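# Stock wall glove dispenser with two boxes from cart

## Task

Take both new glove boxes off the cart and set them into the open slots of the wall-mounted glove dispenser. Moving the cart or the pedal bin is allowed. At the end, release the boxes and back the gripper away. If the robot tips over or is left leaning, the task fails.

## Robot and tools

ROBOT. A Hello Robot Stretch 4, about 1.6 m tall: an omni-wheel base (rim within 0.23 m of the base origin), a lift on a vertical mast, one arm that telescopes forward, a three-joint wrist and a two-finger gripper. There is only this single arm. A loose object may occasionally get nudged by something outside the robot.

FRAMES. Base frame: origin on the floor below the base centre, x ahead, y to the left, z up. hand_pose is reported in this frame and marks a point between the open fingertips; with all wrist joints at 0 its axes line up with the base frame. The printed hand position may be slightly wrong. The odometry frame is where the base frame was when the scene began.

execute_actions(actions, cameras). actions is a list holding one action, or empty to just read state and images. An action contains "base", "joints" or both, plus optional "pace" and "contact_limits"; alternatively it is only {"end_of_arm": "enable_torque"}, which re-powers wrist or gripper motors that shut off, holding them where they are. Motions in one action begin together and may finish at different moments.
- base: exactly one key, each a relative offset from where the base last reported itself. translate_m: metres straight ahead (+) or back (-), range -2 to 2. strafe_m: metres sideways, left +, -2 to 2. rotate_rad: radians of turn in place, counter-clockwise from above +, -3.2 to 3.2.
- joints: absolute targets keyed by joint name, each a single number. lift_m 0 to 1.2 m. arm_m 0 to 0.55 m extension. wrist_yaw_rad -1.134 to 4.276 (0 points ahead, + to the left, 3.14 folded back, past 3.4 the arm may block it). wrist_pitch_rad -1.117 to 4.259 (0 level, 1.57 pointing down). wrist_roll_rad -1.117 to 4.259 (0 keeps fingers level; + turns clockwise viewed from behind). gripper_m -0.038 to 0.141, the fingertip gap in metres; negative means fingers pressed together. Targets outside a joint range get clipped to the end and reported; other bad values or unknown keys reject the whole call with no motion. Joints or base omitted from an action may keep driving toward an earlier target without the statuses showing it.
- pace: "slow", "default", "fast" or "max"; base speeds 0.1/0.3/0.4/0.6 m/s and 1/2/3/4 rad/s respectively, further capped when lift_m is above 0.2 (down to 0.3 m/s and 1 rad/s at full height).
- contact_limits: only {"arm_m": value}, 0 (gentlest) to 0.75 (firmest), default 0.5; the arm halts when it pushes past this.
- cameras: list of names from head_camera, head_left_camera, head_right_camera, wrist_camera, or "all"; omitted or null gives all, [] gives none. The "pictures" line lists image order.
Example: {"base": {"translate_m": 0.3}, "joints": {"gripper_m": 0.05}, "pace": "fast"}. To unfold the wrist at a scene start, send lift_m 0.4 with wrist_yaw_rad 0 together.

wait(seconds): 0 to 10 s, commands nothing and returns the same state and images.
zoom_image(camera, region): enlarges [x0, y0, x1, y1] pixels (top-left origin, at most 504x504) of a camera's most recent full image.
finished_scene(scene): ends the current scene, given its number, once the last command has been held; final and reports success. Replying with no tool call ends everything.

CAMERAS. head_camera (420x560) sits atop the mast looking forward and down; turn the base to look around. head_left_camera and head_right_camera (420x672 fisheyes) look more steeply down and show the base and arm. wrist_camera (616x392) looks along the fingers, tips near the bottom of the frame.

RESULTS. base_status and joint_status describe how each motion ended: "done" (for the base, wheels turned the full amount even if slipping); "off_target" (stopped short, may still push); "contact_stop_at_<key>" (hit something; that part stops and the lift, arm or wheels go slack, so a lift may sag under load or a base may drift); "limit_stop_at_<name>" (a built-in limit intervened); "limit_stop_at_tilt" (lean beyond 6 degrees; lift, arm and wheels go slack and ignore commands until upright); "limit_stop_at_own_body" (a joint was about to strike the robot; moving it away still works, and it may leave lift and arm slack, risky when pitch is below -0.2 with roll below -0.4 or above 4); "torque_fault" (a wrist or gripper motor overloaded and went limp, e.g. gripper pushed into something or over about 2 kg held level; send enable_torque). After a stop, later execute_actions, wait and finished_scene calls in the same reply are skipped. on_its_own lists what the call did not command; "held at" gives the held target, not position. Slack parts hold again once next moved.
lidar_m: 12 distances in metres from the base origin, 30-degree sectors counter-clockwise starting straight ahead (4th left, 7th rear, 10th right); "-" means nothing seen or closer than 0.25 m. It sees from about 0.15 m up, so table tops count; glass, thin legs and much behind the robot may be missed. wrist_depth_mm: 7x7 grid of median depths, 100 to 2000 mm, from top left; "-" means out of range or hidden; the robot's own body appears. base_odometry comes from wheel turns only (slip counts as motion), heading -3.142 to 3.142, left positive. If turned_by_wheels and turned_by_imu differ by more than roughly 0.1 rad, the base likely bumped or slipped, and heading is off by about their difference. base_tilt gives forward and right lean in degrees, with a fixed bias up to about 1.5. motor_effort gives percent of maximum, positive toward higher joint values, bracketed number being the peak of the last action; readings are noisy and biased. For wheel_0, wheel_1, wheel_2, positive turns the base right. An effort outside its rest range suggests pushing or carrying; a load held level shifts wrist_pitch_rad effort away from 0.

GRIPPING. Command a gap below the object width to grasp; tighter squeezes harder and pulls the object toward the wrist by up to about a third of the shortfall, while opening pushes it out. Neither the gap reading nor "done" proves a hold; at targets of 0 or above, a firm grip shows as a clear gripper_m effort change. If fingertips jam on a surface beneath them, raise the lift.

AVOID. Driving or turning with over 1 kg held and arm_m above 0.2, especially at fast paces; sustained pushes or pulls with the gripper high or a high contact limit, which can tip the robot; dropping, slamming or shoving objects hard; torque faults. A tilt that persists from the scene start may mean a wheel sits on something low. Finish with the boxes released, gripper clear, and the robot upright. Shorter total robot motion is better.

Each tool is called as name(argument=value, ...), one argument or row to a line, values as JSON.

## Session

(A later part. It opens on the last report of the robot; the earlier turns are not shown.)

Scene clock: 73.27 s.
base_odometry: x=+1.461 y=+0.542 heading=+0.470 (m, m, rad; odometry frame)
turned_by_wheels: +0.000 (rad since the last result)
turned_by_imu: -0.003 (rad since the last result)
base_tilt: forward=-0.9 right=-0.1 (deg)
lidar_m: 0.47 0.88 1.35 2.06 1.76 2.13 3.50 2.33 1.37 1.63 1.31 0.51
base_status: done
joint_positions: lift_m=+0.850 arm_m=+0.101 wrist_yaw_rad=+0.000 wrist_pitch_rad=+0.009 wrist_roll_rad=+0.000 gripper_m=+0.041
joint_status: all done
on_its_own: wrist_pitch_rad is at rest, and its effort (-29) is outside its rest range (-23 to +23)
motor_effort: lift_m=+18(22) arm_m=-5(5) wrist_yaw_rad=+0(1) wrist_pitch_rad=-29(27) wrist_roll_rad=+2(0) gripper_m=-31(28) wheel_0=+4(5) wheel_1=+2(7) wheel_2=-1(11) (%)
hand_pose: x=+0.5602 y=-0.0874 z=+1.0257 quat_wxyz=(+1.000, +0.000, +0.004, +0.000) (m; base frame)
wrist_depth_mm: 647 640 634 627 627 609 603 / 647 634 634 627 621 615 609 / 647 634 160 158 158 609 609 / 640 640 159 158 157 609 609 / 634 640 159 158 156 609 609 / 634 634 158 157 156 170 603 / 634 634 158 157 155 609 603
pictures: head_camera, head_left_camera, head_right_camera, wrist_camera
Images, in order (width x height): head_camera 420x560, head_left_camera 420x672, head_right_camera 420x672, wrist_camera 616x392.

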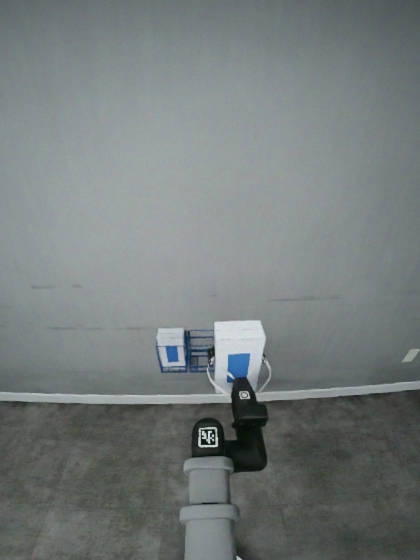

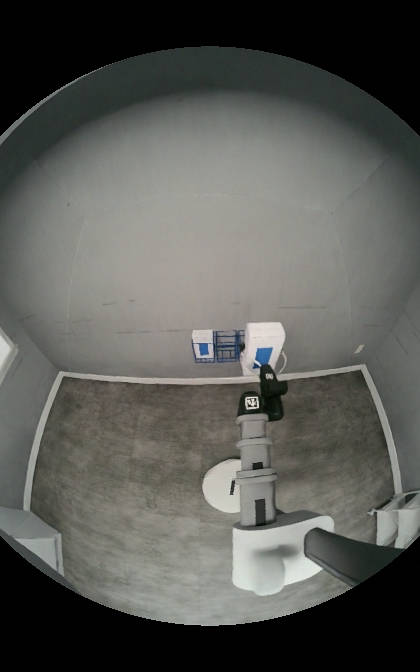

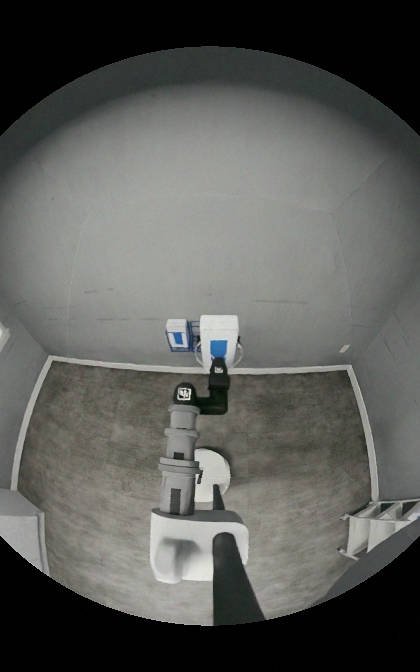

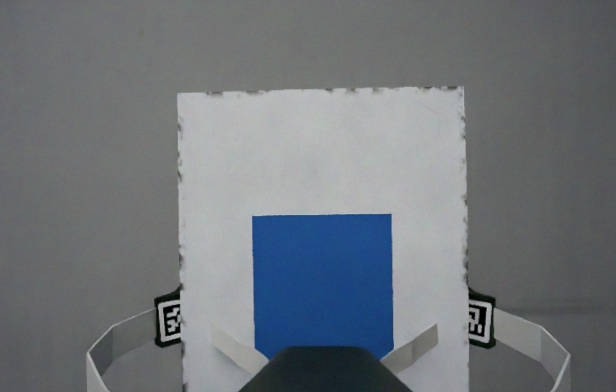

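zoom_image(
  camera="head_camera",
  region=[140, 300, 290, 420],
)

Region (140, 300, 290, 420) of head_camera's 420x560 image, scaled by 3.360, with more detail than that image has; it fills the top 403 rows of this view, and the rest is white.

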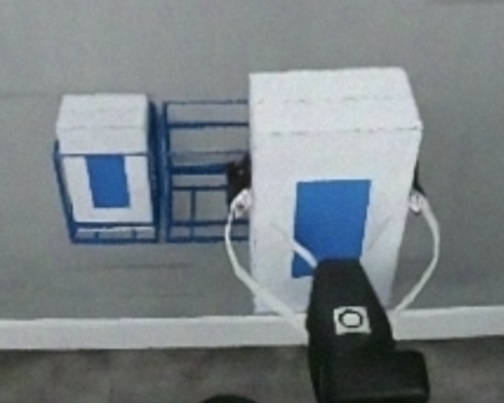

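execute_actions(
  actions=[
    {"base":{"strafe_m":-0.02},"joints":{"arm_m":0.46}},
  ],
)

Scene clock: 82.13 s.
base_odometry: x=+1.470 y=+0.524 heading=+0.470 (m, m, rad; odometry frame)
turned_by_wheels: +0.000 (rad since the last result)
turned_by_imu: -0.002 (rad since the last result)
base_tilt: forward=-0.8 right=+0.0 (deg)
lidar_m: 0.83 0.87 1.35 2.09 1.78 2.17 3.50 2.32 1.33 1.61 1.35 0.98
base_status: done
joint_positions: lift_m=+0.850 arm_m=+0.459 wrist_yaw_rad=+0.000 wrist_pitch_rad=+0.009 wrist_roll_rad=+0.000 gripper_m=+0.041
joint_status: all done
on_its_own: wrist_pitch_rad is at rest, and its effort (-26) is outside its rest range (-23 to +23)
motor_effort: lift_m=+17(18) arm_m=+5(5) wrist_yaw_rad=-1(3) wrist_pitch_rad=-26(28) wrist_roll_rad=+3(1) gripper_m=-36(36) wheel_0=+1(9) wheel_1=-2(11) wheel_2=+0(1) (%)
hand_pose: x=+0.9185 y=-0.0874 z=+1.0258 quat_wxyz=(+1.000, +0.000, +0.004, +0.000) (m; base frame)
wrist_depth_mm: 268 266 263 259 258 255 254 / 267 265 263 258 256 256 253 / 268 265 159 158 157 255 253 / 267 265 159 158 157 253 253 / 266 265 158 158 156 254 253 / 266 263 159 157 156 170 252 / 265 263 158 156 155 253 251
pictures: head_camera, head_left_camera, head_right_camera, wrist_camera
Images, in order (width x height): head_camera 420x560, head_left_camera 420x672, head_right_camera 420x672, wrist_camera 616x392.

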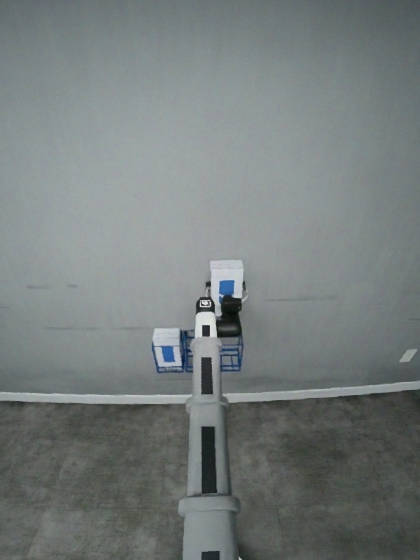

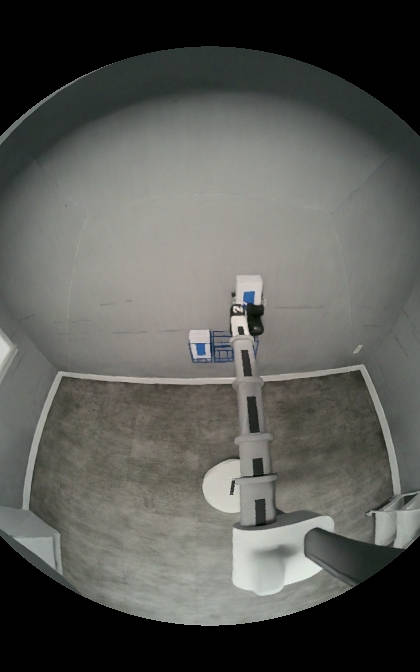

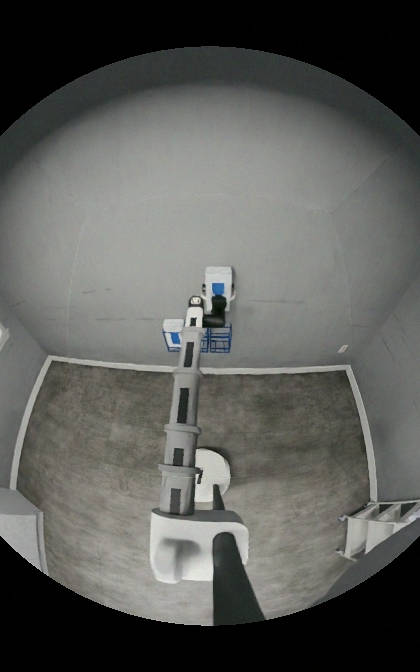

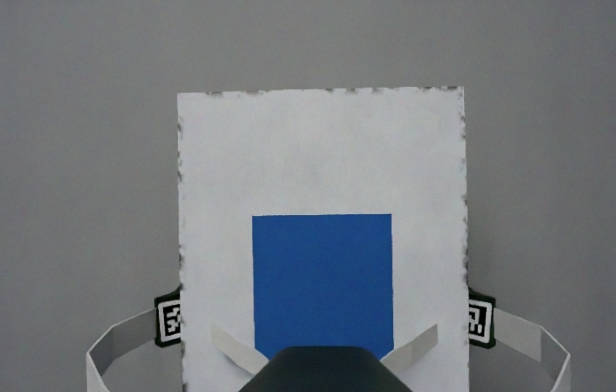

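execute_actions(
  actions=[
    {"joints":{"lift_m":0.68},"contact_limits":{},"pace":"slow"},
  ],
  cameras=["head_camera","head_right_camera"],
)

zoom_image(
  camera="head_right_camera",
  region=[150, 280, 270, 380],
)

zoom_image(
  camera="head_camera",
  region=[140, 280, 270, 400],
)

action 0: "contact_limits" must be an object like {"arm_m": 0.15}; or leave it out

Region (150, 280, 270, 380) of head_right_camera's 420x672 image, scaled by 4.200, with more detail than that image has.

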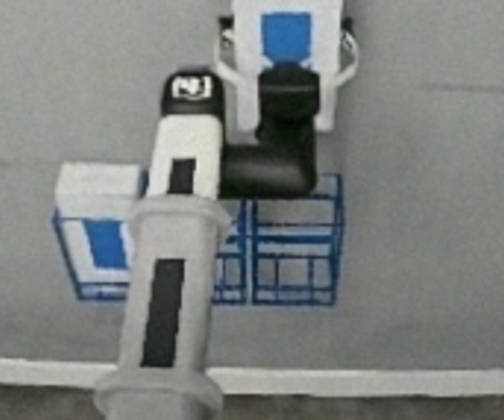

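Region (140, 280, 270, 400) of head_camera's 420x560 image, scaled by 3.877, with more detail than that image has; it fills the top 465 rows of this view, and the rest is white.

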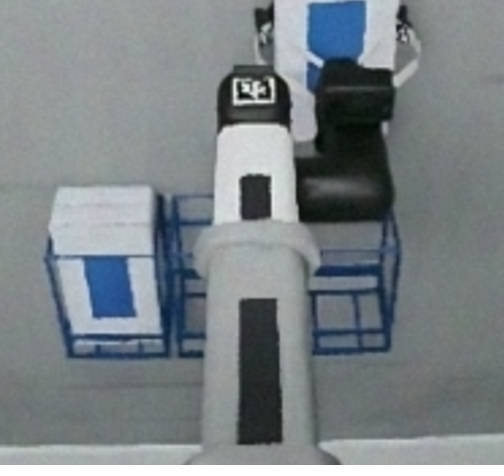

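execute_actions(
  actions=[
    {"joints":{"lift_m":0.68},"pace":"slow"},
  ],
  cameras=["head_camera","head_right_camera"],
)

zoom_image(
  camera="head_right_camera",
  region=[150, 280, 270, 380],
)

zoom_image(
  camera="head_camera",
  region=[140, 280, 270, 400],
)

Scene clock: 88.53 s.
base_odometry: x=+1.470 y=+0.524 heading=+0.470 (m, m, rad; odometry frame)
turned_by_wheels: +0.000 (rad since the last result)
turned_by_imu: -0.002 (rad since the last result)
base_tilt: forward=-0.8 right=+0.0 (deg)
lidar_m: 0.83 0.88 1.31 2.07 1.79 2.19 3.48 2.30 1.34 1.60 1.32 0.97
base_status: not commanded
joint_positions: lift_m=+0.680 arm_m=+0.459 wrist_yaw_rad=+0.000 wrist_pitch_rad=+0.009 wrist_roll_rad=+0.000 gripper_m=+0.041
joint_status: all done
on_its_own: wrist_pitch_rad is at rest, and its effort (-28) is outside its rest range (-23 to +23)
motor_effort: lift_m=+17(18) arm_m=+5(5) wrist_yaw_rad=-1(1) wrist_pitch_rad=-28(28) wrist_roll_rad=+0(2) gripper_m=-35(36) wheel_0=+1(1) wheel_1=-1(2) wheel_2=+0(0) (%)
hand_pose: x=+0.9185 y=-0.0874 z=+0.8558 quat_wxyz=(+1.000, +0.000, +0.004, +0.000) (m; base frame)
wrist_depth_mm: 268 266 264 260 259 256 254 / 268 265 262 258 257 255 253 / 268 265 159 158 157 254 253 / 267 264 159 158 157 253 253 / 267 265 159 157 156 254 253 / 267 263 158 157 156 170 253 / 265 262 158 156 156 253 252
pictures: head_camera, head_right_camera
Images, in order (width x height): head_camera 420x560, head_right_camera 420x672.

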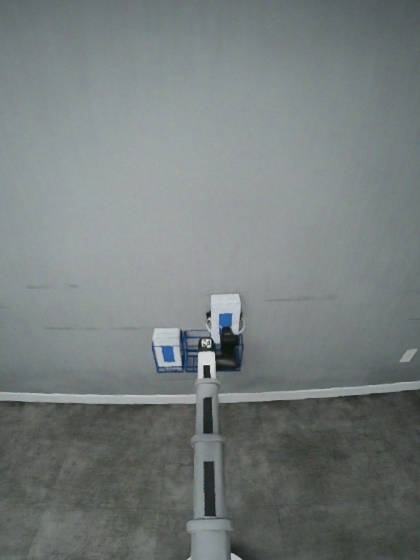

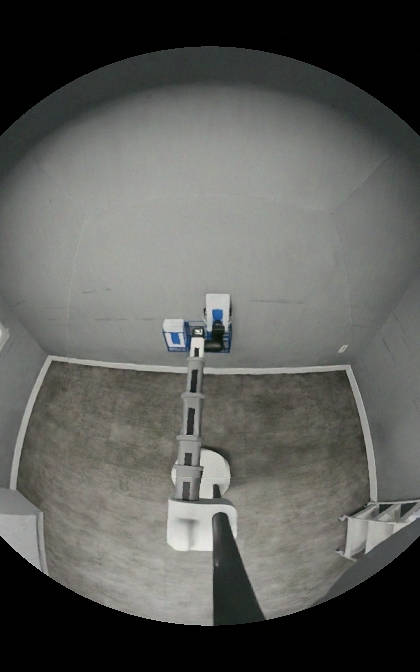

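Region (150, 280, 270, 380) of head_right_camera's 420x672 image, scaled by 4.200, with more detail than that image has.

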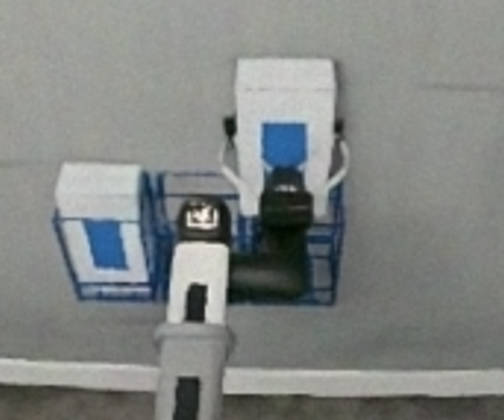

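Region (140, 280, 270, 400) of head_camera's 420x560 image, scaled by 3.877, with more detail than that image has; it fills the top 465 rows of this view, and the rest is white.

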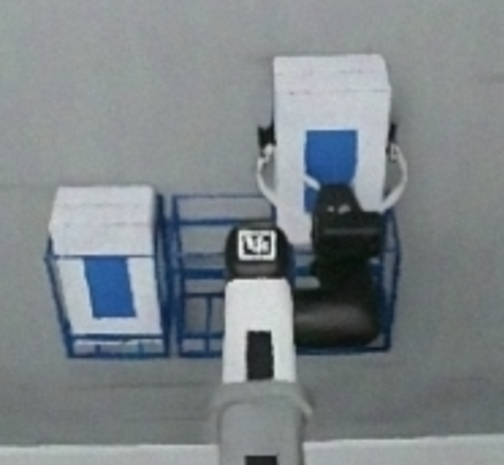

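execute_actions(
  actions=[
    {"base":{"strafe_m":-0.015},"joints":{"lift_m":0.58,"arm_m":0.47},"pace":"slow"},
  ],
  cameras=["head_camera","head_right_camera"],
)

zoom_image(
  camera="head_right_camera",
  region=[150, 280, 270, 380],
)

zoom_image(
  camera="head_camera",
  region=[140, 280, 270, 400],
)

Scene clock: 93.57 s.
torque_fault: wrist_pitch_rad switched itself off since the last result.
base_odometry: x=+1.476 y=+0.510 heading=+0.471 (m, m, rad; odometry frame)
turned_by_wheels: +0.000 (rad since the last result)
turned_by_imu: -0.002 (rad since the last result)
base_tilt: forward=-0.8 right=+0.0 (deg)
lidar_m: 0.83 0.87 1.35 2.10 1.79 2.19 3.48 2.29 1.34 1.59 1.33 0.96
base_status: done
joint_positions: lift_m=+0.609 arm_m=+0.469 wrist_yaw_rad=+0.002 wrist_pitch_rad=-0.172 wrist_roll_rad=+0.003 gripper_m=+0.041
joint_status: lift_m contact_stop (moved -0.071 of -0.100); the others done
on_its_own: lift_m is slack since a contact_stop (your +0.580 is given up); wrist_pitch_rad is off since a torque_fault, until you send "end_of_arm": "enable_torque" (your +0.000 is given up)
motor_effort: lift_m=+18(18) arm_m=+0(7) wrist_yaw_rad=-6(8) wrist_pitch_rad=+0(99) wrist_roll_rad=-10(25) gripper_m=-31(34) wheel_0=+1(8) wheel_1=-2(6) wheel_2=+2(3) (%)
hand_pose: x=+0.9246 y=-0.0869 z=+0.8367 quat_wxyz=(+0.996, +0.002, -0.086, +0.001) (m; base frame)
wrist_depth_mm: 303 300 296 293 289 285 282 / 293 290 285 179 277 276 273 / 283 281 174 173 172 266 265 / 274 271 169 167 167 256 256 / 265 263 164 163 162 250 249 / 256 254 159 158 158 171 242 / 250 245 154 155 151 234 235
pictures: head_camera, head_right_camera
Images, in order (width x height): head_camera 420x560, head_right_camera 420x672.

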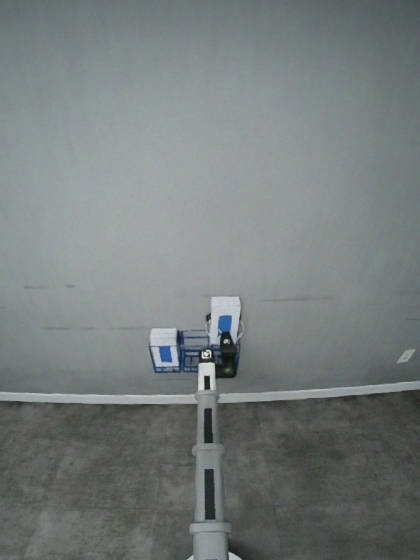

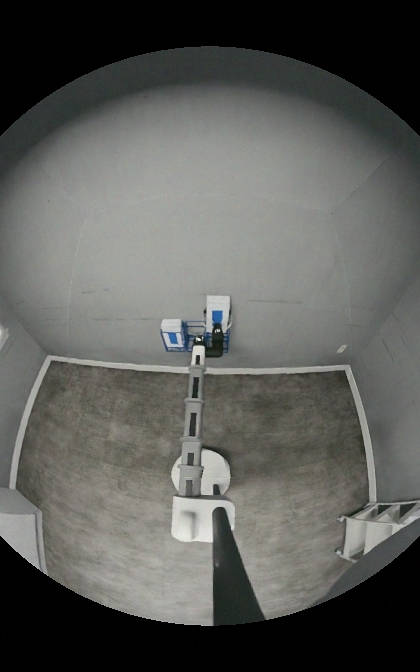

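Region (150, 280, 270, 380) of head_right_camera's 420x672 image, scaled by 4.200, with more detail than that image has.

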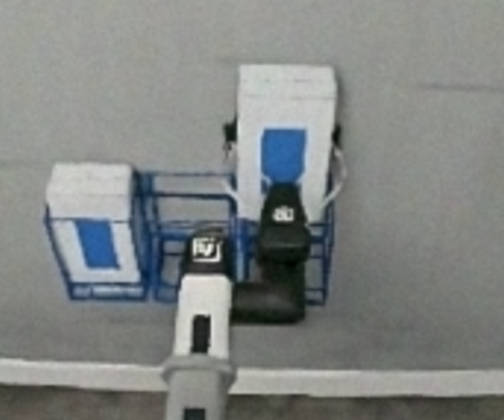

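Region (140, 280, 270, 400) of head_camera's 420x560 image, scaled by 3.877, with more detail than that image has; it fills the top 465 rows of this view, and the rest is white.

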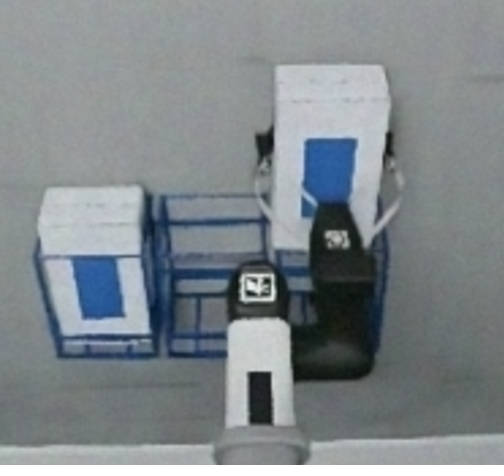

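execute_actions(
  actions=[
    {"end_of_arm":"enable_torque"},
  ],
  cameras=[],
)

execute_actions(
  actions=[
    {"joints":{"lift_m":0.67,"wrist_pitch_rad":0,"wrist_roll_rad":0,"wrist_yaw_rad":0},"pace":"slow"},
  ],
  cameras=["head_camera","head_left_camera","head_right_camera"],
)

zoom_image(
  camera="head_camera",
  region=[180, 290, 270, 380],
)

zoom_image(
  camera="head_right_camera",
  region=[180, 285, 260, 365],
)

zoom_image(
  camera="head_left_camera",
  region=[200, 290, 290, 380],
)

Scene clock: 97.17 s.
base_odometry: x=+1.476 y=+0.510 heading=+0.471 (m, m, rad; odometry frame)
turned_by_wheels: +0.000 (rad since the last result)
turned_by_imu: -0.001 (rad since the last result)
base_tilt: forward=-0.9 right=+0.0 (deg)
lidar_m: 0.83 0.88 1.35 2.10 1.77 2.18 3.48 2.28 1.33 1.59 1.34 0.97
base_status: not commanded
joint_positions: lift_m=+0.609 arm_m=+0.469 wrist_yaw_rad=+0.002 wrist_pitch_rad=-0.172 wrist_roll_rad=+0.003 gripper_m=+0.041
joint_status: not commanded
end_of_arm: enable_torque: each motor that was off is on again
on_its_own: wrist_pitch_rad is held at -0.172, not at your +0.000, since a torque_fault; lift_m is slack since a contact_stop (your +0.580 is given up)
motor_effort: lift_m=+18(18) arm_m=+0(0) wrist_yaw_rad=-6(6) wrist_pitch_rad=-2(0) wrist_roll_rad=-9(9) gripper_m=-36(40) wheel_0=+1(0) wheel_1=-1(1) wheel_2=+2(2) (%)
hand_pose: x=+0.9246 y=-0.0869 z=+0.8367 quat_wxyz=(+0.996, +0.002, -0.086, +0.001) (m; base frame)
wrist_depth_mm: 303 300 297 293 289 286 281 / 293 289 285 178 278 276 273 / 283 281 174 173 172 266 265 / 274 271 169 168 166 256 257 / 266 262 164 163 162 251 248 / 257 255 159 158 157 171 242 / 251 245 154 155 152 235 235
pictures: none
No camera images: the call's "cameras" was empty. Leave "cameras" out to get every camera's image.

Scene clock: 98.57 s.
base_odometry: x=+1.476 y=+0.510 heading=+0.471 (m, m, rad; odometry frame)
turned_by_wheels: +0.000 (rad since the last result)
turned_by_imu: -0.001 (rad since the last result)
base_tilt: forward=-0.9 right=+0.0 (deg)
lidar_m: 0.83 0.87 1.34 2.11 1.77 2.18 3.49 2.28 1.33 1.58 1.31 0.96
base_status: not commanded
joint_positions: lift_m=+0.669 arm_m=+0.469 wrist_yaw_rad=+0.000 wrist_pitch_rad=+0.008 wrist_roll_rad=+0.000 gripper_m=+0.041
joint_status: all done
on_its_own: wrist_pitch_rad is at rest, and its effort (-26) is outside its rest range (-23 to +23)
motor_effort: lift_m=+24(21) arm_m=+0(1) wrist_yaw_rad=-2(7) wrist_pitch_rad=-26(75) wrist_roll_rad=-1(21) gripper_m=-32(29) wheel_0=+1(0) wheel_1=-1(1) wheel_2=+2(2) (%)
hand_pose: x=+0.9287 y=-0.0873 z=+0.8453 quat_wxyz=(+1.000, +0.000, +0.004, +0.000) (m; base frame)
wrist_depth_mm: 258 255 254 250 247 245 244 / 258 256 252 249 246 245 243 / 257 255 162 161 160 244 243 / 256 254 161 160 159 244 242 / 257 254 160 158 158 243 242 / 256 253 159 157 156 170 242 / 255 252 157 156 154 243 241
pictures: head_camera, head_left_camera, head_right_camera
Images, in order (width x height): head_camera 420x560, head_left_camera 420x672, head_right_camera 420x672.

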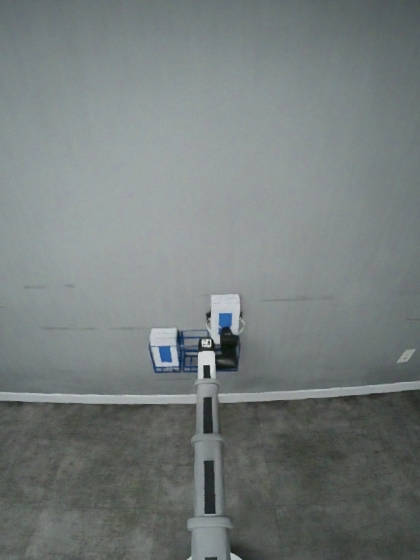

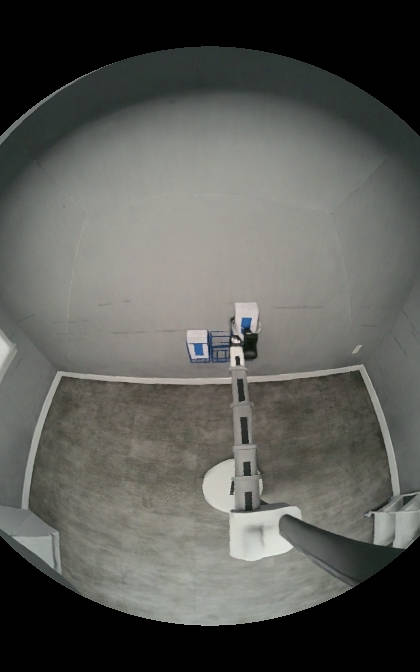

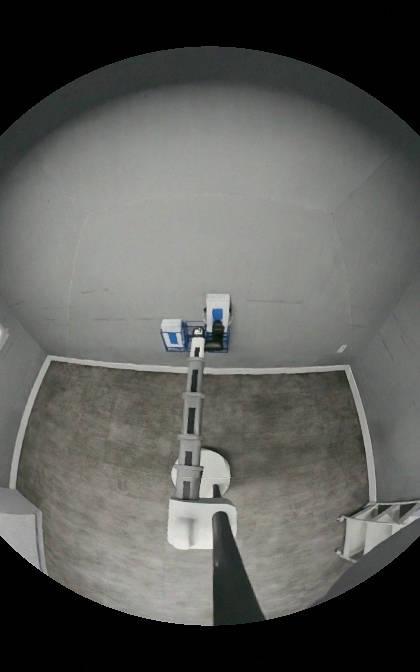

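Region (180, 290, 270, 380) of head_camera's 420x560 image, scaled by 5.600, with more detail than that image has.

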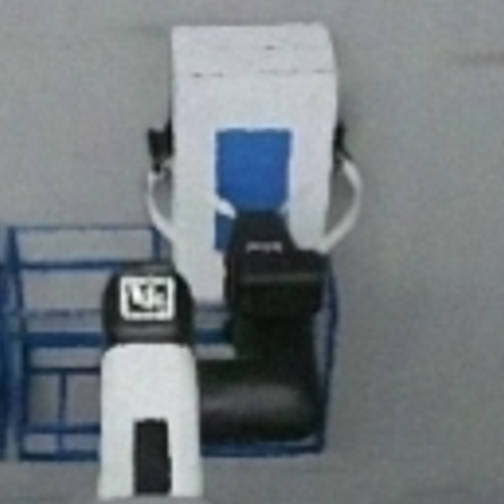

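Region (180, 285, 260, 365) of head_right_camera's 420x672 image, scaled by 6.300, with more detail than that image has.

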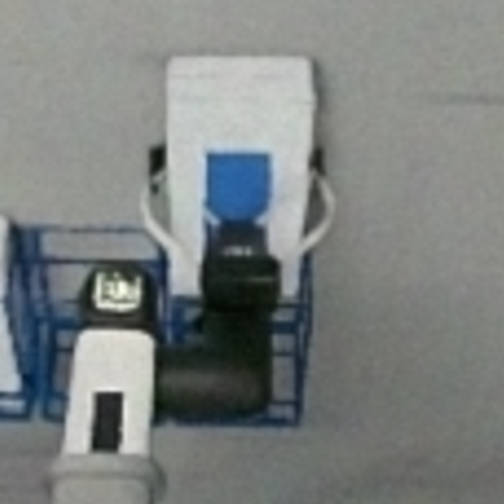

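Region (200, 290, 290, 380) of head_left_camera's 420x672 image, scaled by 5.600, with more detail than that image has.

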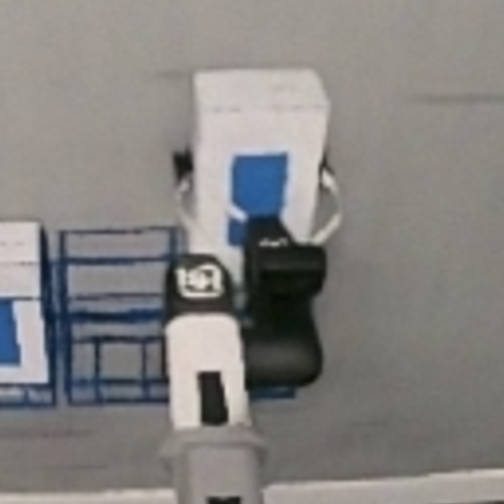

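execute_actions(
  actions=[
    {"base":{"strafe_m":0.005},"joints":{"arm_m":0.456},"pace":"slow"},
  ],
  cameras=[],
)

execute_actions(
  actions=[
    {"joints":{"lift_m":0.635},"pace":"slow"},
  ],
  cameras=["head_camera"],
)

zoom_image(
  camera="head_camera",
  region=[180, 290, 270, 380],
)

Scene clock: 103.23 s.
base_odometry: x=+1.474 y=+0.515 heading=+0.471 (m, m, rad; odometry frame)
turned_by_wheels: +0.000 (rad since the last result)
turned_by_imu: -0.002 (rad since the last result)
base_tilt: forward=-0.8 right=-0.1 (deg)
lidar_m: 0.82 0.87 1.33 2.10 1.78 2.18 3.47 2.30 1.34 1.59 1.34 0.98
base_status: done
joint_positions: lift_m=+0.669 arm_m=+0.457 wrist_yaw_rad=+0.000 wrist_pitch_rad=+0.008 wrist_roll_rad=+0.000 gripper_m=+0.041
joint_status: all done
motor_effort: lift_m=+24(24) arm_m=-5(4) wrist_yaw_rad=-1(1) wrist_pitch_rad=-23(26) wrist_roll_rad=-2(1) gripper_m=-34(37) wheel_0=-4(12) wheel_1=+3(6) wheel_2=+0(1) (%)
hand_pose: x=+0.9163 y=-0.0874 z=+0.8453 quat_wxyz=(+1.000, +0.000, +0.004, +0.000) (m; base frame)
wrist_depth_mm: 271 268 266 263 260 257 256 / 270 268 264 262 259 257 256 / 271 268 162 161 160 256 256 / 270 266 162 160 158 256 255 / 268 267 160 158 157 256 254 / 267 265 158 157 156 170 254 / 268 265 157 156 154 253 253
pictures: none
No camera images: the call's "cameras" was empty. Leave "cameras" out to get every camera's image.

Scene clock: 104.37 s.
base_odometry: x=+1.474 y=+0.515 heading=+0.470 (m, m, rad; odometry frame)
turned_by_wheels: +0.000 (rad since the last result)
turned_by_imu: -0.001 (rad since the last result)
base_tilt: forward=-0.9 right=+0.0 (deg)
lidar_m: 0.83 0.88 1.35 2.10 1.78 2.18 3.48 2.31 1.33 1.59 1.34 0.97
base_status: not commanded
joint_positions: lift_m=+0.636 arm_m=+0.457 wrist_yaw_rad=+0.000 wrist_pitch_rad=-0.021 wrist_roll_rad=+0.001 gripper_m=+0.041
joint_status: all done
on_its_own: wrist_pitch_rad is at rest, and its effort (+62) is outside its rest range (-23 to +23)
motor_effort: lift_m=+6(29) arm_m=-5(5) wrist_yaw_rad=-1(1) wrist_pitch_rad=+62(60) wrist_roll_rad=-4(4) gripper_m=-35(38) wheel_0=-4(4) wheel_1=+3(3) wheel_2=+0(0) (%)
hand_pose: x=+0.9163 y=-0.0874 z=+0.8203 quat_wxyz=(+1.000, +0.001, -0.010, +0.000) (m; base frame)
wrist_depth_mm: 279 277 274 272 271 267 265 / 277 276 172 170 168 265 263 / 276 272 168 167 165 262 259 / 272 268 165 163 162 258 256 / 268 268 163 160 160 256 254 / 266 265 159 158 157 169 252 / 265 260 156 156 153 250 250
pictures: head_camera
Images, in order (width x height): head_camera 420x560.

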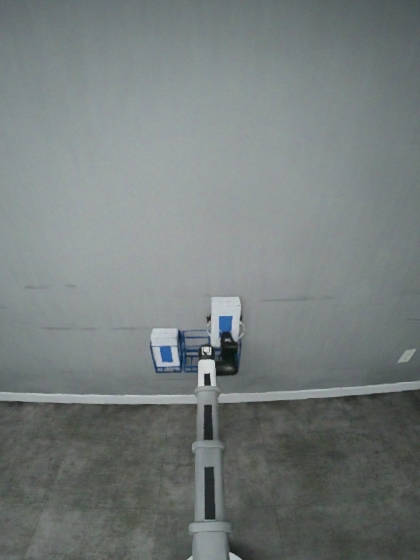

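Region (180, 290, 270, 380) of head_camera's 420x560 image, scaled by 5.600, with more detail than that image has.

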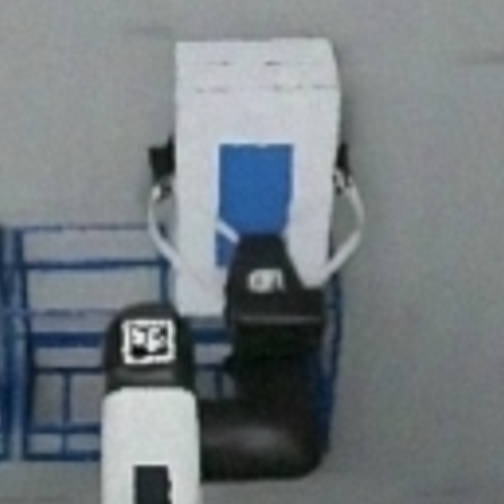

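execute_actions(
  actions=[
    {"joints":{"lift_m":0.72,"arm_m":0.40,"wrist_pitch_rad":0},"base":{"strafe_m":0.14}},
  ],
  cameras=["head_camera","head_right_camera"],
)

zoom_image(
  camera="head_camera",
  region=[170, 280, 280, 390],
)

zoom_image(
  camera="head_right_camera",
  region=[170, 280, 270, 380],
)

Scene clock: 113.10 s.
base_odometry: x=+1.411 y=+0.640 heading=+0.471 (m, m, rad; odometry frame)
turned_by_wheels: +0.000 (rad since the last result)
turned_by_imu: -0.002 (rad since the last result)
base_tilt: forward=-0.9 right=+0.0 (deg)
lidar_m: 0.78 0.97 1.31 1.96 1.68 1.98 3.46 2.47 1.45 1.73 1.32 0.89
base_status: done
joint_positions: lift_m=+0.720 arm_m=+0.401 wrist_yaw_rad=+0.000 wrist_pitch_rad=+0.009 wrist_roll_rad=+0.000 gripper_m=+0.041
joint_status: all done
on_its_own: wrist_pitch_rad is at rest, and its effort (-25) is outside its rest range (-23 to +23)
motor_effort: lift_m=+24(22) arm_m=-5(7) wrist_yaw_rad=-2(9) wrist_pitch_rad=-25(58) wrist_roll_rad=+1(2) gripper_m=-37(35) wheel_0=-1(15) wheel_1=+2(10) wheel_2=+0(0) (%)
hand_pose: x=+0.8603 y=-0.0873 z=+0.8952 quat_wxyz=(+1.000, +0.000, +0.004, +0.000) (m; base frame)
wrist_depth_mm: 329 327 324 319 317 315 312 / 329 325 322 319 314 314 312 / 329 325 159 158 157 312 310 / 329 325 159 158 157 314 312 / 329 327 158 158 156 312 310 / 327 324 158 157 156 170 309 / 327 322 158 156 155 310 309
pictures: head_camera, head_right_camera
Images, in order (width x height): head_camera 420x560, head_right_camera 420x672.

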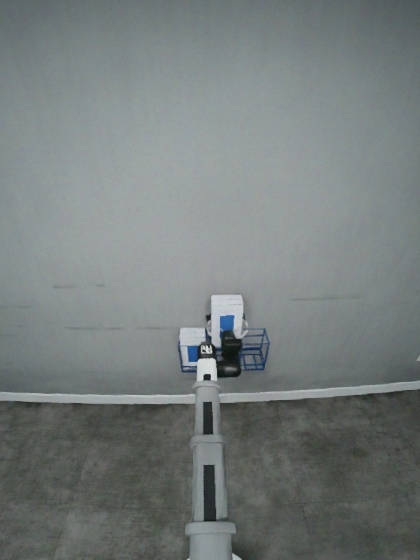

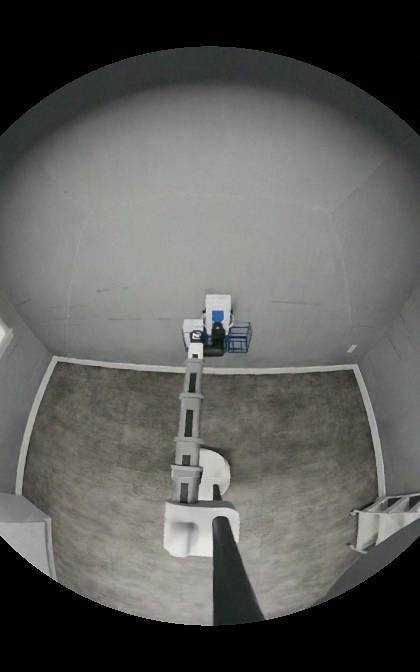

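Region (170, 280, 280, 390) of head_camera's 420x560 image, scaled by 4.582, with more detail than that image has.

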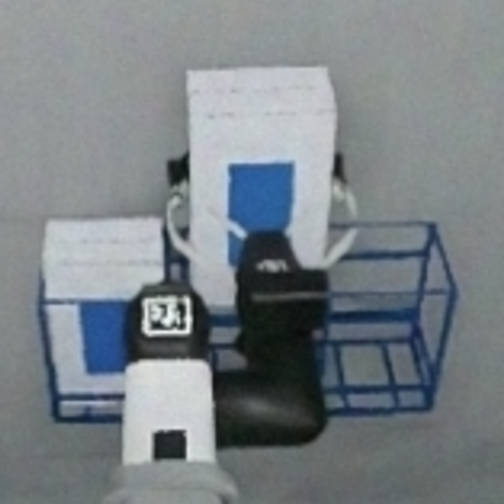

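Region (170, 280, 270, 380) of head_right_camera's 420x672 image, scaled by 5.040, with more detail than that image has.

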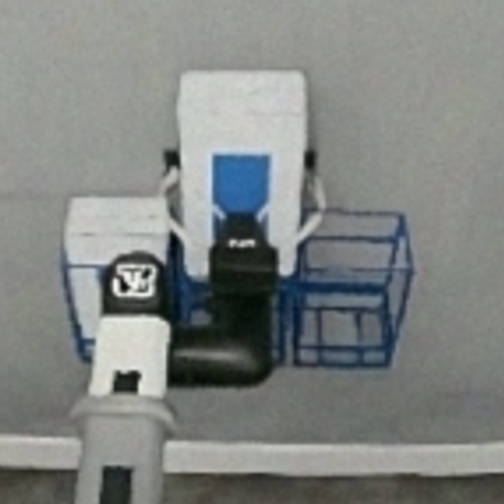

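execute_actions(
  actions=[
    {"joints":{"arm_m":0.464},"base":{"strafe_m":-0.14}},
  ],
  cameras=[],
)

execute_actions(
  actions=[
    {"joints":{"lift_m":0.665},"pace":"slow"},
  ],
  cameras=[],
)

execute_actions(
  actions=[
    {"joints":{"lift_m":0.638},"pace":"slow"},
  ],
  cameras=["head_camera"],
)

zoom_image(
  camera="head_camera",
  region=[170, 280, 280, 390],
)

Scene clock: 121.97 s.
base_odometry: x=+1.474 y=+0.515 heading=+0.471 (m, m, rad; odometry frame)
turned_by_wheels: +0.000 (rad since the last result)
turned_by_imu: -0.001 (rad since the last result)
base_tilt: forward=-0.8 right=+0.0 (deg)
lidar_m: 0.82 0.89 1.33 2.09 1.79 2.19 3.46 2.26 1.33 1.60 1.32 0.96
base_status: done
joint_positions: lift_m=+0.720 arm_m=+0.463 wrist_yaw_rad=+0.000 wrist_pitch_rad=+0.009 wrist_roll_rad=+0.000 gripper_m=+0.041
joint_status: all done
on_its_own: wrist_pitch_rad is at rest, and its effort (-25) is outside its rest range (-23 to +23)
motor_effort: lift_m=+24(24) arm_m=+5(6) wrist_yaw_rad=+0(2) wrist_pitch_rad=-25(26) wrist_roll_rad=+2(2) gripper_m=-34(35) wheel_0=+2(12) wheel_1=-3(11) wheel_2=+1(1) (%)
hand_pose: x=+0.9225 y=-0.0874 z=+0.8952 quat_wxyz=(+1.000, +0.000, +0.004, +0.000) (m; base frame)
wrist_depth_mm: 264 262 259 257 254 252 249 / 264 260 258 255 253 251 249 / 264 260 159 158 157 250 249 / 263 259 159 158 157 250 249 / 262 260 158 157 156 250 248 / 262 259 158 157 156 170 248 / 262 258 158 156 155 249 248
pictures: none
No camera images: the call's "cameras" was empty. Leave "cameras" out to get every camera's image.

Scene clock: 123.30 s.
base_odometry: x=+1.474 y=+0.515 heading=+0.471 (m, m, rad; odometry frame)
turned_by_wheels: +0.000 (rad since the last result)
turned_by_imu: -0.001 (rad since the last result)
base_tilt: forward=-0.9 right=-0.1 (deg)
lidar_m: 0.84 0.88 1.34 2.11 1.78 2.21 3.49 2.30 1.32 1.59 1.34 0.97
base_status: not commanded
joint_positions: lift_m=+0.665 arm_m=+0.463 wrist_yaw_rad=+0.000 wrist_pitch_rad=+0.007 wrist_roll_rad=+0.000 gripper_m=+0.041
joint_status: all done
motor_effort: lift_m=+16(24) arm_m=+5(5) wrist_yaw_rad=+0(0) wrist_pitch_rad=-20(24) wrist_roll_rad=+0(1) gripper_m=-33(33) wheel_0=+2(2) wheel_1=-4(4) wheel_2=+0(1) (%)
hand_pose: x=+0.9225 y=-0.0874 z=+0.8413 quat_wxyz=(+1.000, +0.000, +0.004, +0.000) (m; base frame)
wrist_depth_mm: 265 263 259 256 255 252 251 / 264 262 258 256 253 252 250 / 263 263 160 158 158 250 250 / 264 260 159 158 157 251 250 / 263 260 159 157 157 249 248 / 263 259 158 157 156 170 248 / 262 258 158 156 155 248 246
pictures: none
No camera images: the call's "cameras" was empty. Leave "cameras" out to get every camera's image.

Scene clock: 124.33 s.
base_odometry: x=+1.474 y=+0.515 heading=+0.471 (m, m, rad; odometry frame)
turned_by_wheels: +0.000 (rad since the last result)
turned_by_imu: -0.001 (rad since the last result)
base_tilt: forward=-0.9 right=+0.0 (deg)
lidar_m: 0.83 0.88 1.36 2.09 1.79 2.19 3.48 2.28 1.33 1.60 1.34 0.97
base_status: not commanded
joint_positions: lift_m=+0.639 arm_m=+0.463 wrist_yaw_rad=-0.003 wrist_pitch_rad=-0.016 wrist_roll_rad=+0.003 gripper_m=+0.041
joint_status: all done
on_its_own: wrist_pitch_rad is at rest, and its effort (+45) is outside its rest range (-23 to +23)
motor_effort: lift_m=+8(14) arm_m=+5(5) wrist_yaw_rad=+9(9) wrist_pitch_rad=+45(46) wrist_roll_rad=-10(11) gripper_m=-33(36) wheel_0=+2(2) wheel_1=-3(4) wheel_2=+1(1) (%)
hand_pose: x=+0.9222 y=-0.0883 z=+0.8216 quat_wxyz=(+1.000, +0.002, -0.008, -0.001) (m; base frame)
wrist_depth_mm: 272 268 267 265 263 260 258 / 270 267 167 165 163 257 256 / 266 264 164 163 161 255 254 / 265 262 163 160 159 253 252 / 263 259 160 159 158 250 250 / 260 258 159 157 156 159 248 / 257 255 157 156 153 163 144
pictures: head_camera
Images, in order (width x height): head_camera 420x560.

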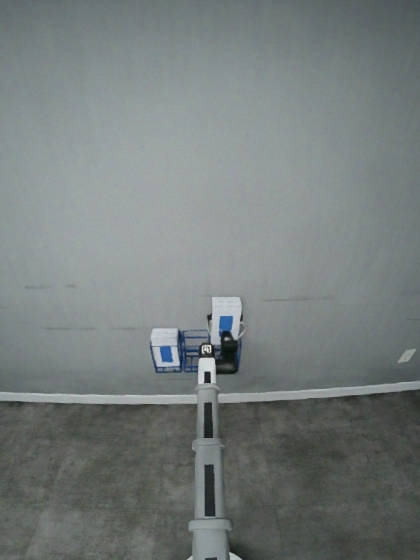

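Region (170, 280, 280, 390) of head_camera's 420x560 image, scaled by 4.582, with more detail than that image has.

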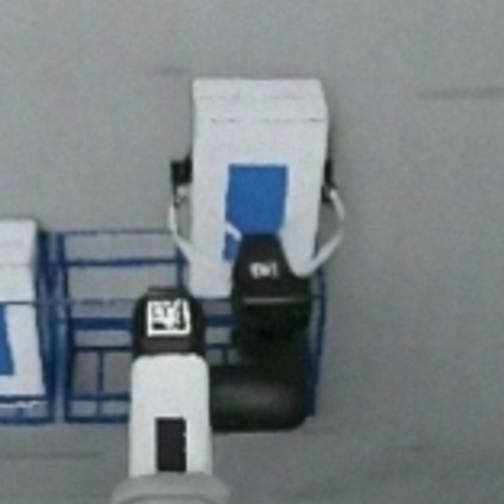

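execute_actions(
  actions=[
    {"joints":{"lift_m":0.67},"base":{"strafe_m":-0.011},"pace":"slow"},
  ],
  cameras=[],
)

execute_actions(
  actions=[
    {"joints":{"lift_m":0.638},"pace":"slow"},
  ],
  cameras=["head_camera"],
)

zoom_image(
  camera="head_camera",
  region=[170, 280, 280, 390],
)

Scene clock: 128.67 s.
base_odometry: x=+1.479 y=+0.505 heading=+0.470 (m, m, rad; odometry frame)
turned_by_wheels: +0.000 (rad since the last result)
turned_by_imu: -0.002 (rad since the last result)
base_tilt: forward=-0.8 right=+0.0 (deg)
lidar_m: 0.82 0.87 1.35 2.08 1.80 2.20 3.50 2.29 1.30 1.58 1.34 0.96
base_status: done
joint_positions: lift_m=+0.669 arm_m=+0.463 wrist_yaw_rad=+0.000 wrist_pitch_rad=+0.009 wrist_roll_rad=+0.000 gripper_m=+0.041
joint_status: all done
on_its_own: wrist_pitch_rad is at rest, and its effort (-26) is outside its rest range (-23 to +23)
motor_effort: lift_m=+24(28) arm_m=+5(5) wrist_yaw_rad=+0(8) wrist_pitch_rad=-26(44) wrist_roll_rad=-1(11) gripper_m=-33(37) wheel_0=+2(9) wheel_1=-5(9) wheel_2=+0(2) (%)
hand_pose: x=+0.9225 y=-0.0874 z=+0.8452 quat_wxyz=(+1.000, +0.000, +0.004, +0.000) (m; base frame)
wrist_depth_mm: 264 262 258 257 255 252 251 / 264 263 258 256 252 251 249 / 264 260 161 160 159 250 249 / 263 260 160 159 158 250 248 / 263 259 159 158 157 250 248 / 263 259 158 157 156 170 248 / 262 258 157 156 155 248 247
pictures: none
No camera images: the call's "cameras" was empty. Leave "cameras" out to get every camera's image.

Scene clock: 129.77 s.
base_odometry: x=+1.479 y=+0.505 heading=+0.470 (m, m, rad; odometry frame)
turned_by_wheels: +0.000 (rad since the last result)
turned_by_imu: +0.000 (rad since the last result)
base_tilt: forward=-0.8 right=+0.0 (deg)
lidar_m: 0.83 0.88 1.33 2.09 1.78 2.18 3.49 2.29 1.34 1.59 1.32 0.95
base_status: not commanded
joint_positions: lift_m=+0.638 arm_m=+0.463 wrist_yaw_rad=+0.000 wrist_pitch_rad=+0.008 wrist_roll_rad=+0.000 gripper_m=+0.041
joint_status: all done
on_its_own: wrist_pitch_rad is at rest, and its effort (-25) is outside its rest range (-23 to +23)
motor_effort: lift_m=+17(22) arm_m=+5(5) wrist_yaw_rad=+0(0) wrist_pitch_rad=-25(28) wrist_roll_rad=-1(1) gripper_m=-31(35) wheel_0=+2(2) wheel_1=-4(5) wheel_2=+0(0) (%)
hand_pose: x=+0.9225 y=-0.0874 z=+0.8139 quat_wxyz=(+1.000, +0.000, +0.004, +0.000) (m; base frame)
wrist_depth_mm: 264 263 259 256 255 252 250 / 264 262 257 255 253 251 249 / 263 260 161 160 158 251 249 / 262 260 160 159 158 251 249 / 264 260 159 158 157 250 248 / 262 260 158 157 156 170 248 / 263 258 157 156 154 248 247
pictures: head_camera
Images, in order (width x height): head_camera 420x560.

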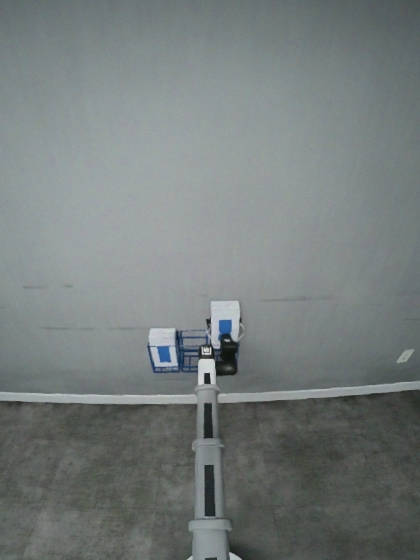

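Region (170, 280, 280, 390) of head_camera's 420x560 image, scaled by 4.582, with more detail than that image has.

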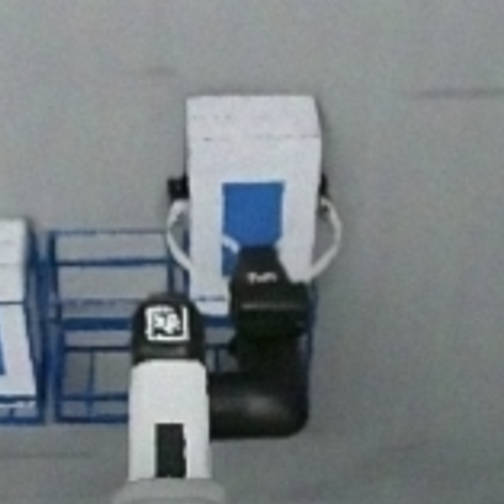

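It's in. Continue down in steps.

execute_actions(
  actions=[
    {"joints":{"lift_m":0.58},"pace":"slow"},
  ],
  cameras=[],
)

execute_actions(
  actions=[
    {"joints":{"lift_m":0.54},"pace":"slow"},
  ],
  cameras=["head_camera"],
)

zoom_image(
  camera="head_camera",
  region=[170, 280, 280, 390],
)

Scene clock: 133.00 s.
base_odometry: x=+1.479 y=+0.505 heading=+0.470 (m, m, rad; odometry frame)
turned_by_wheels: +0.000 (rad since the last result)
turned_by_imu: -0.001 (rad since the last result)
base_tilt: forward=-0.8 right=+0.0 (deg)
lidar_m: 0.82 0.86 1.35 2.10 1.79 2.22 3.50 2.25 1.31 1.59 1.32 0.97
base_status: not commanded
joint_positions: lift_m=+0.580 arm_m=+0.463 wrist_yaw_rad=+0.000 wrist_pitch_rad=+0.009 wrist_roll_rad=+0.000 gripper_m=+0.041
joint_status: all done
on_its_own: wrist_pitch_rad is at rest, and its effort (-24) is outside its rest range (-23 to +23)
motor_effort: lift_m=+17(17) arm_m=+5(5) wrist_yaw_rad=+0(0) wrist_pitch_rad=-24(23) wrist_roll_rad=-2(0) gripper_m=-34(31) wheel_0=+2(2) wheel_1=-5(5) wheel_2=+0(0) (%)
hand_pose: x=+0.9225 y=-0.0874 z=+0.7559 quat_wxyz=(+1.000, +0.000, +0.004, +0.000) (m; base frame)
wrist_depth_mm: 264 262 258 257 254 251 250 / 264 260 257 257 253 253 250 / 263 262 161 160 159 251 249 / 263 260 160 159 158 249 250 / 263 259 159 158 157 250 248 / 262 259 158 157 156 169 248 / 262 258 157 156 154 249 247
pictures: none
No camera images: the call's "cameras" was empty. Leave "cameras" out to get every camera's image.

Scene clock: 134.17 s.
base_odometry: x=+1.479 y=+0.505 heading=+0.470 (m, m, rad; odometry frame)
turned_by_wheels: +0.000 (rad since the last result)
turned_by_imu: +0.000 (rad since the last result)
base_tilt: forward=-0.9 right=+0.0 (deg)
lidar_m: 0.82 0.86 1.34 2.09 1.80 2.21 3.49 2.26 1.32 1.57 1.32 0.97
base_status: not commanded
joint_positions: lift_m=+0.540 arm_m=+0.463 wrist_yaw_rad=-0.001 wrist_pitch_rad=-0.003 wrist_roll_rad=+0.002 gripper_m=+0.041
joint_status: all done
motor_effort: lift_m=+13(15) arm_m=+5(5) wrist_yaw_rad=+3(3) wrist_pitch_rad=+7(26) wrist_roll_rad=-6(6) gripper_m=-34(34) wheel_0=+2(2) wheel_1=-5(5) wheel_2=+0(0) (%)
hand_pose: x=+0.9225 y=-0.0877 z=+0.7196 quat_wxyz=(+1.000, +0.001, -0.002, -0.001) (m; base frame)
wrist_depth_mm: 267 264 262 259 258 255 253 / 266 264 262 257 256 254 253 / 265 263 160 159 158 253 252 / 265 262 159 158 157 251 250 / 263 259 159 157 156 251 249 / 262 255 158 157 156 170 248 / 260 158 156 156 150 156 245
pictures: head_camera
Images, in order (width x height): head_camera 420x560.

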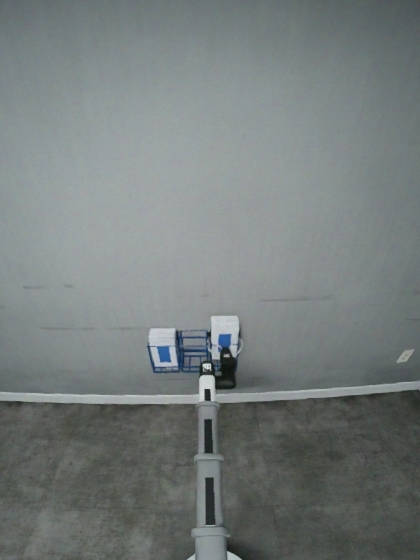

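Region (170, 280, 280, 390) of head_camera's 420x560 image, scaled by 4.582, with more detail than that image has.

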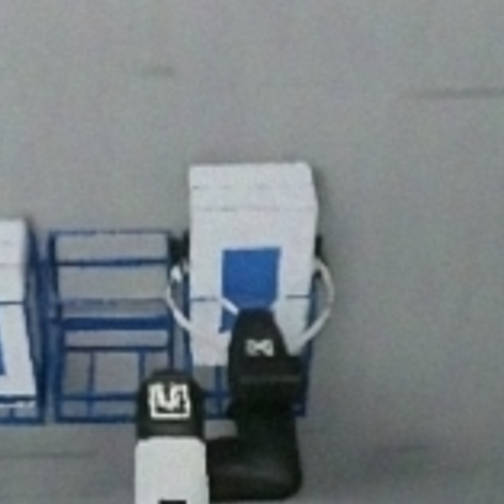

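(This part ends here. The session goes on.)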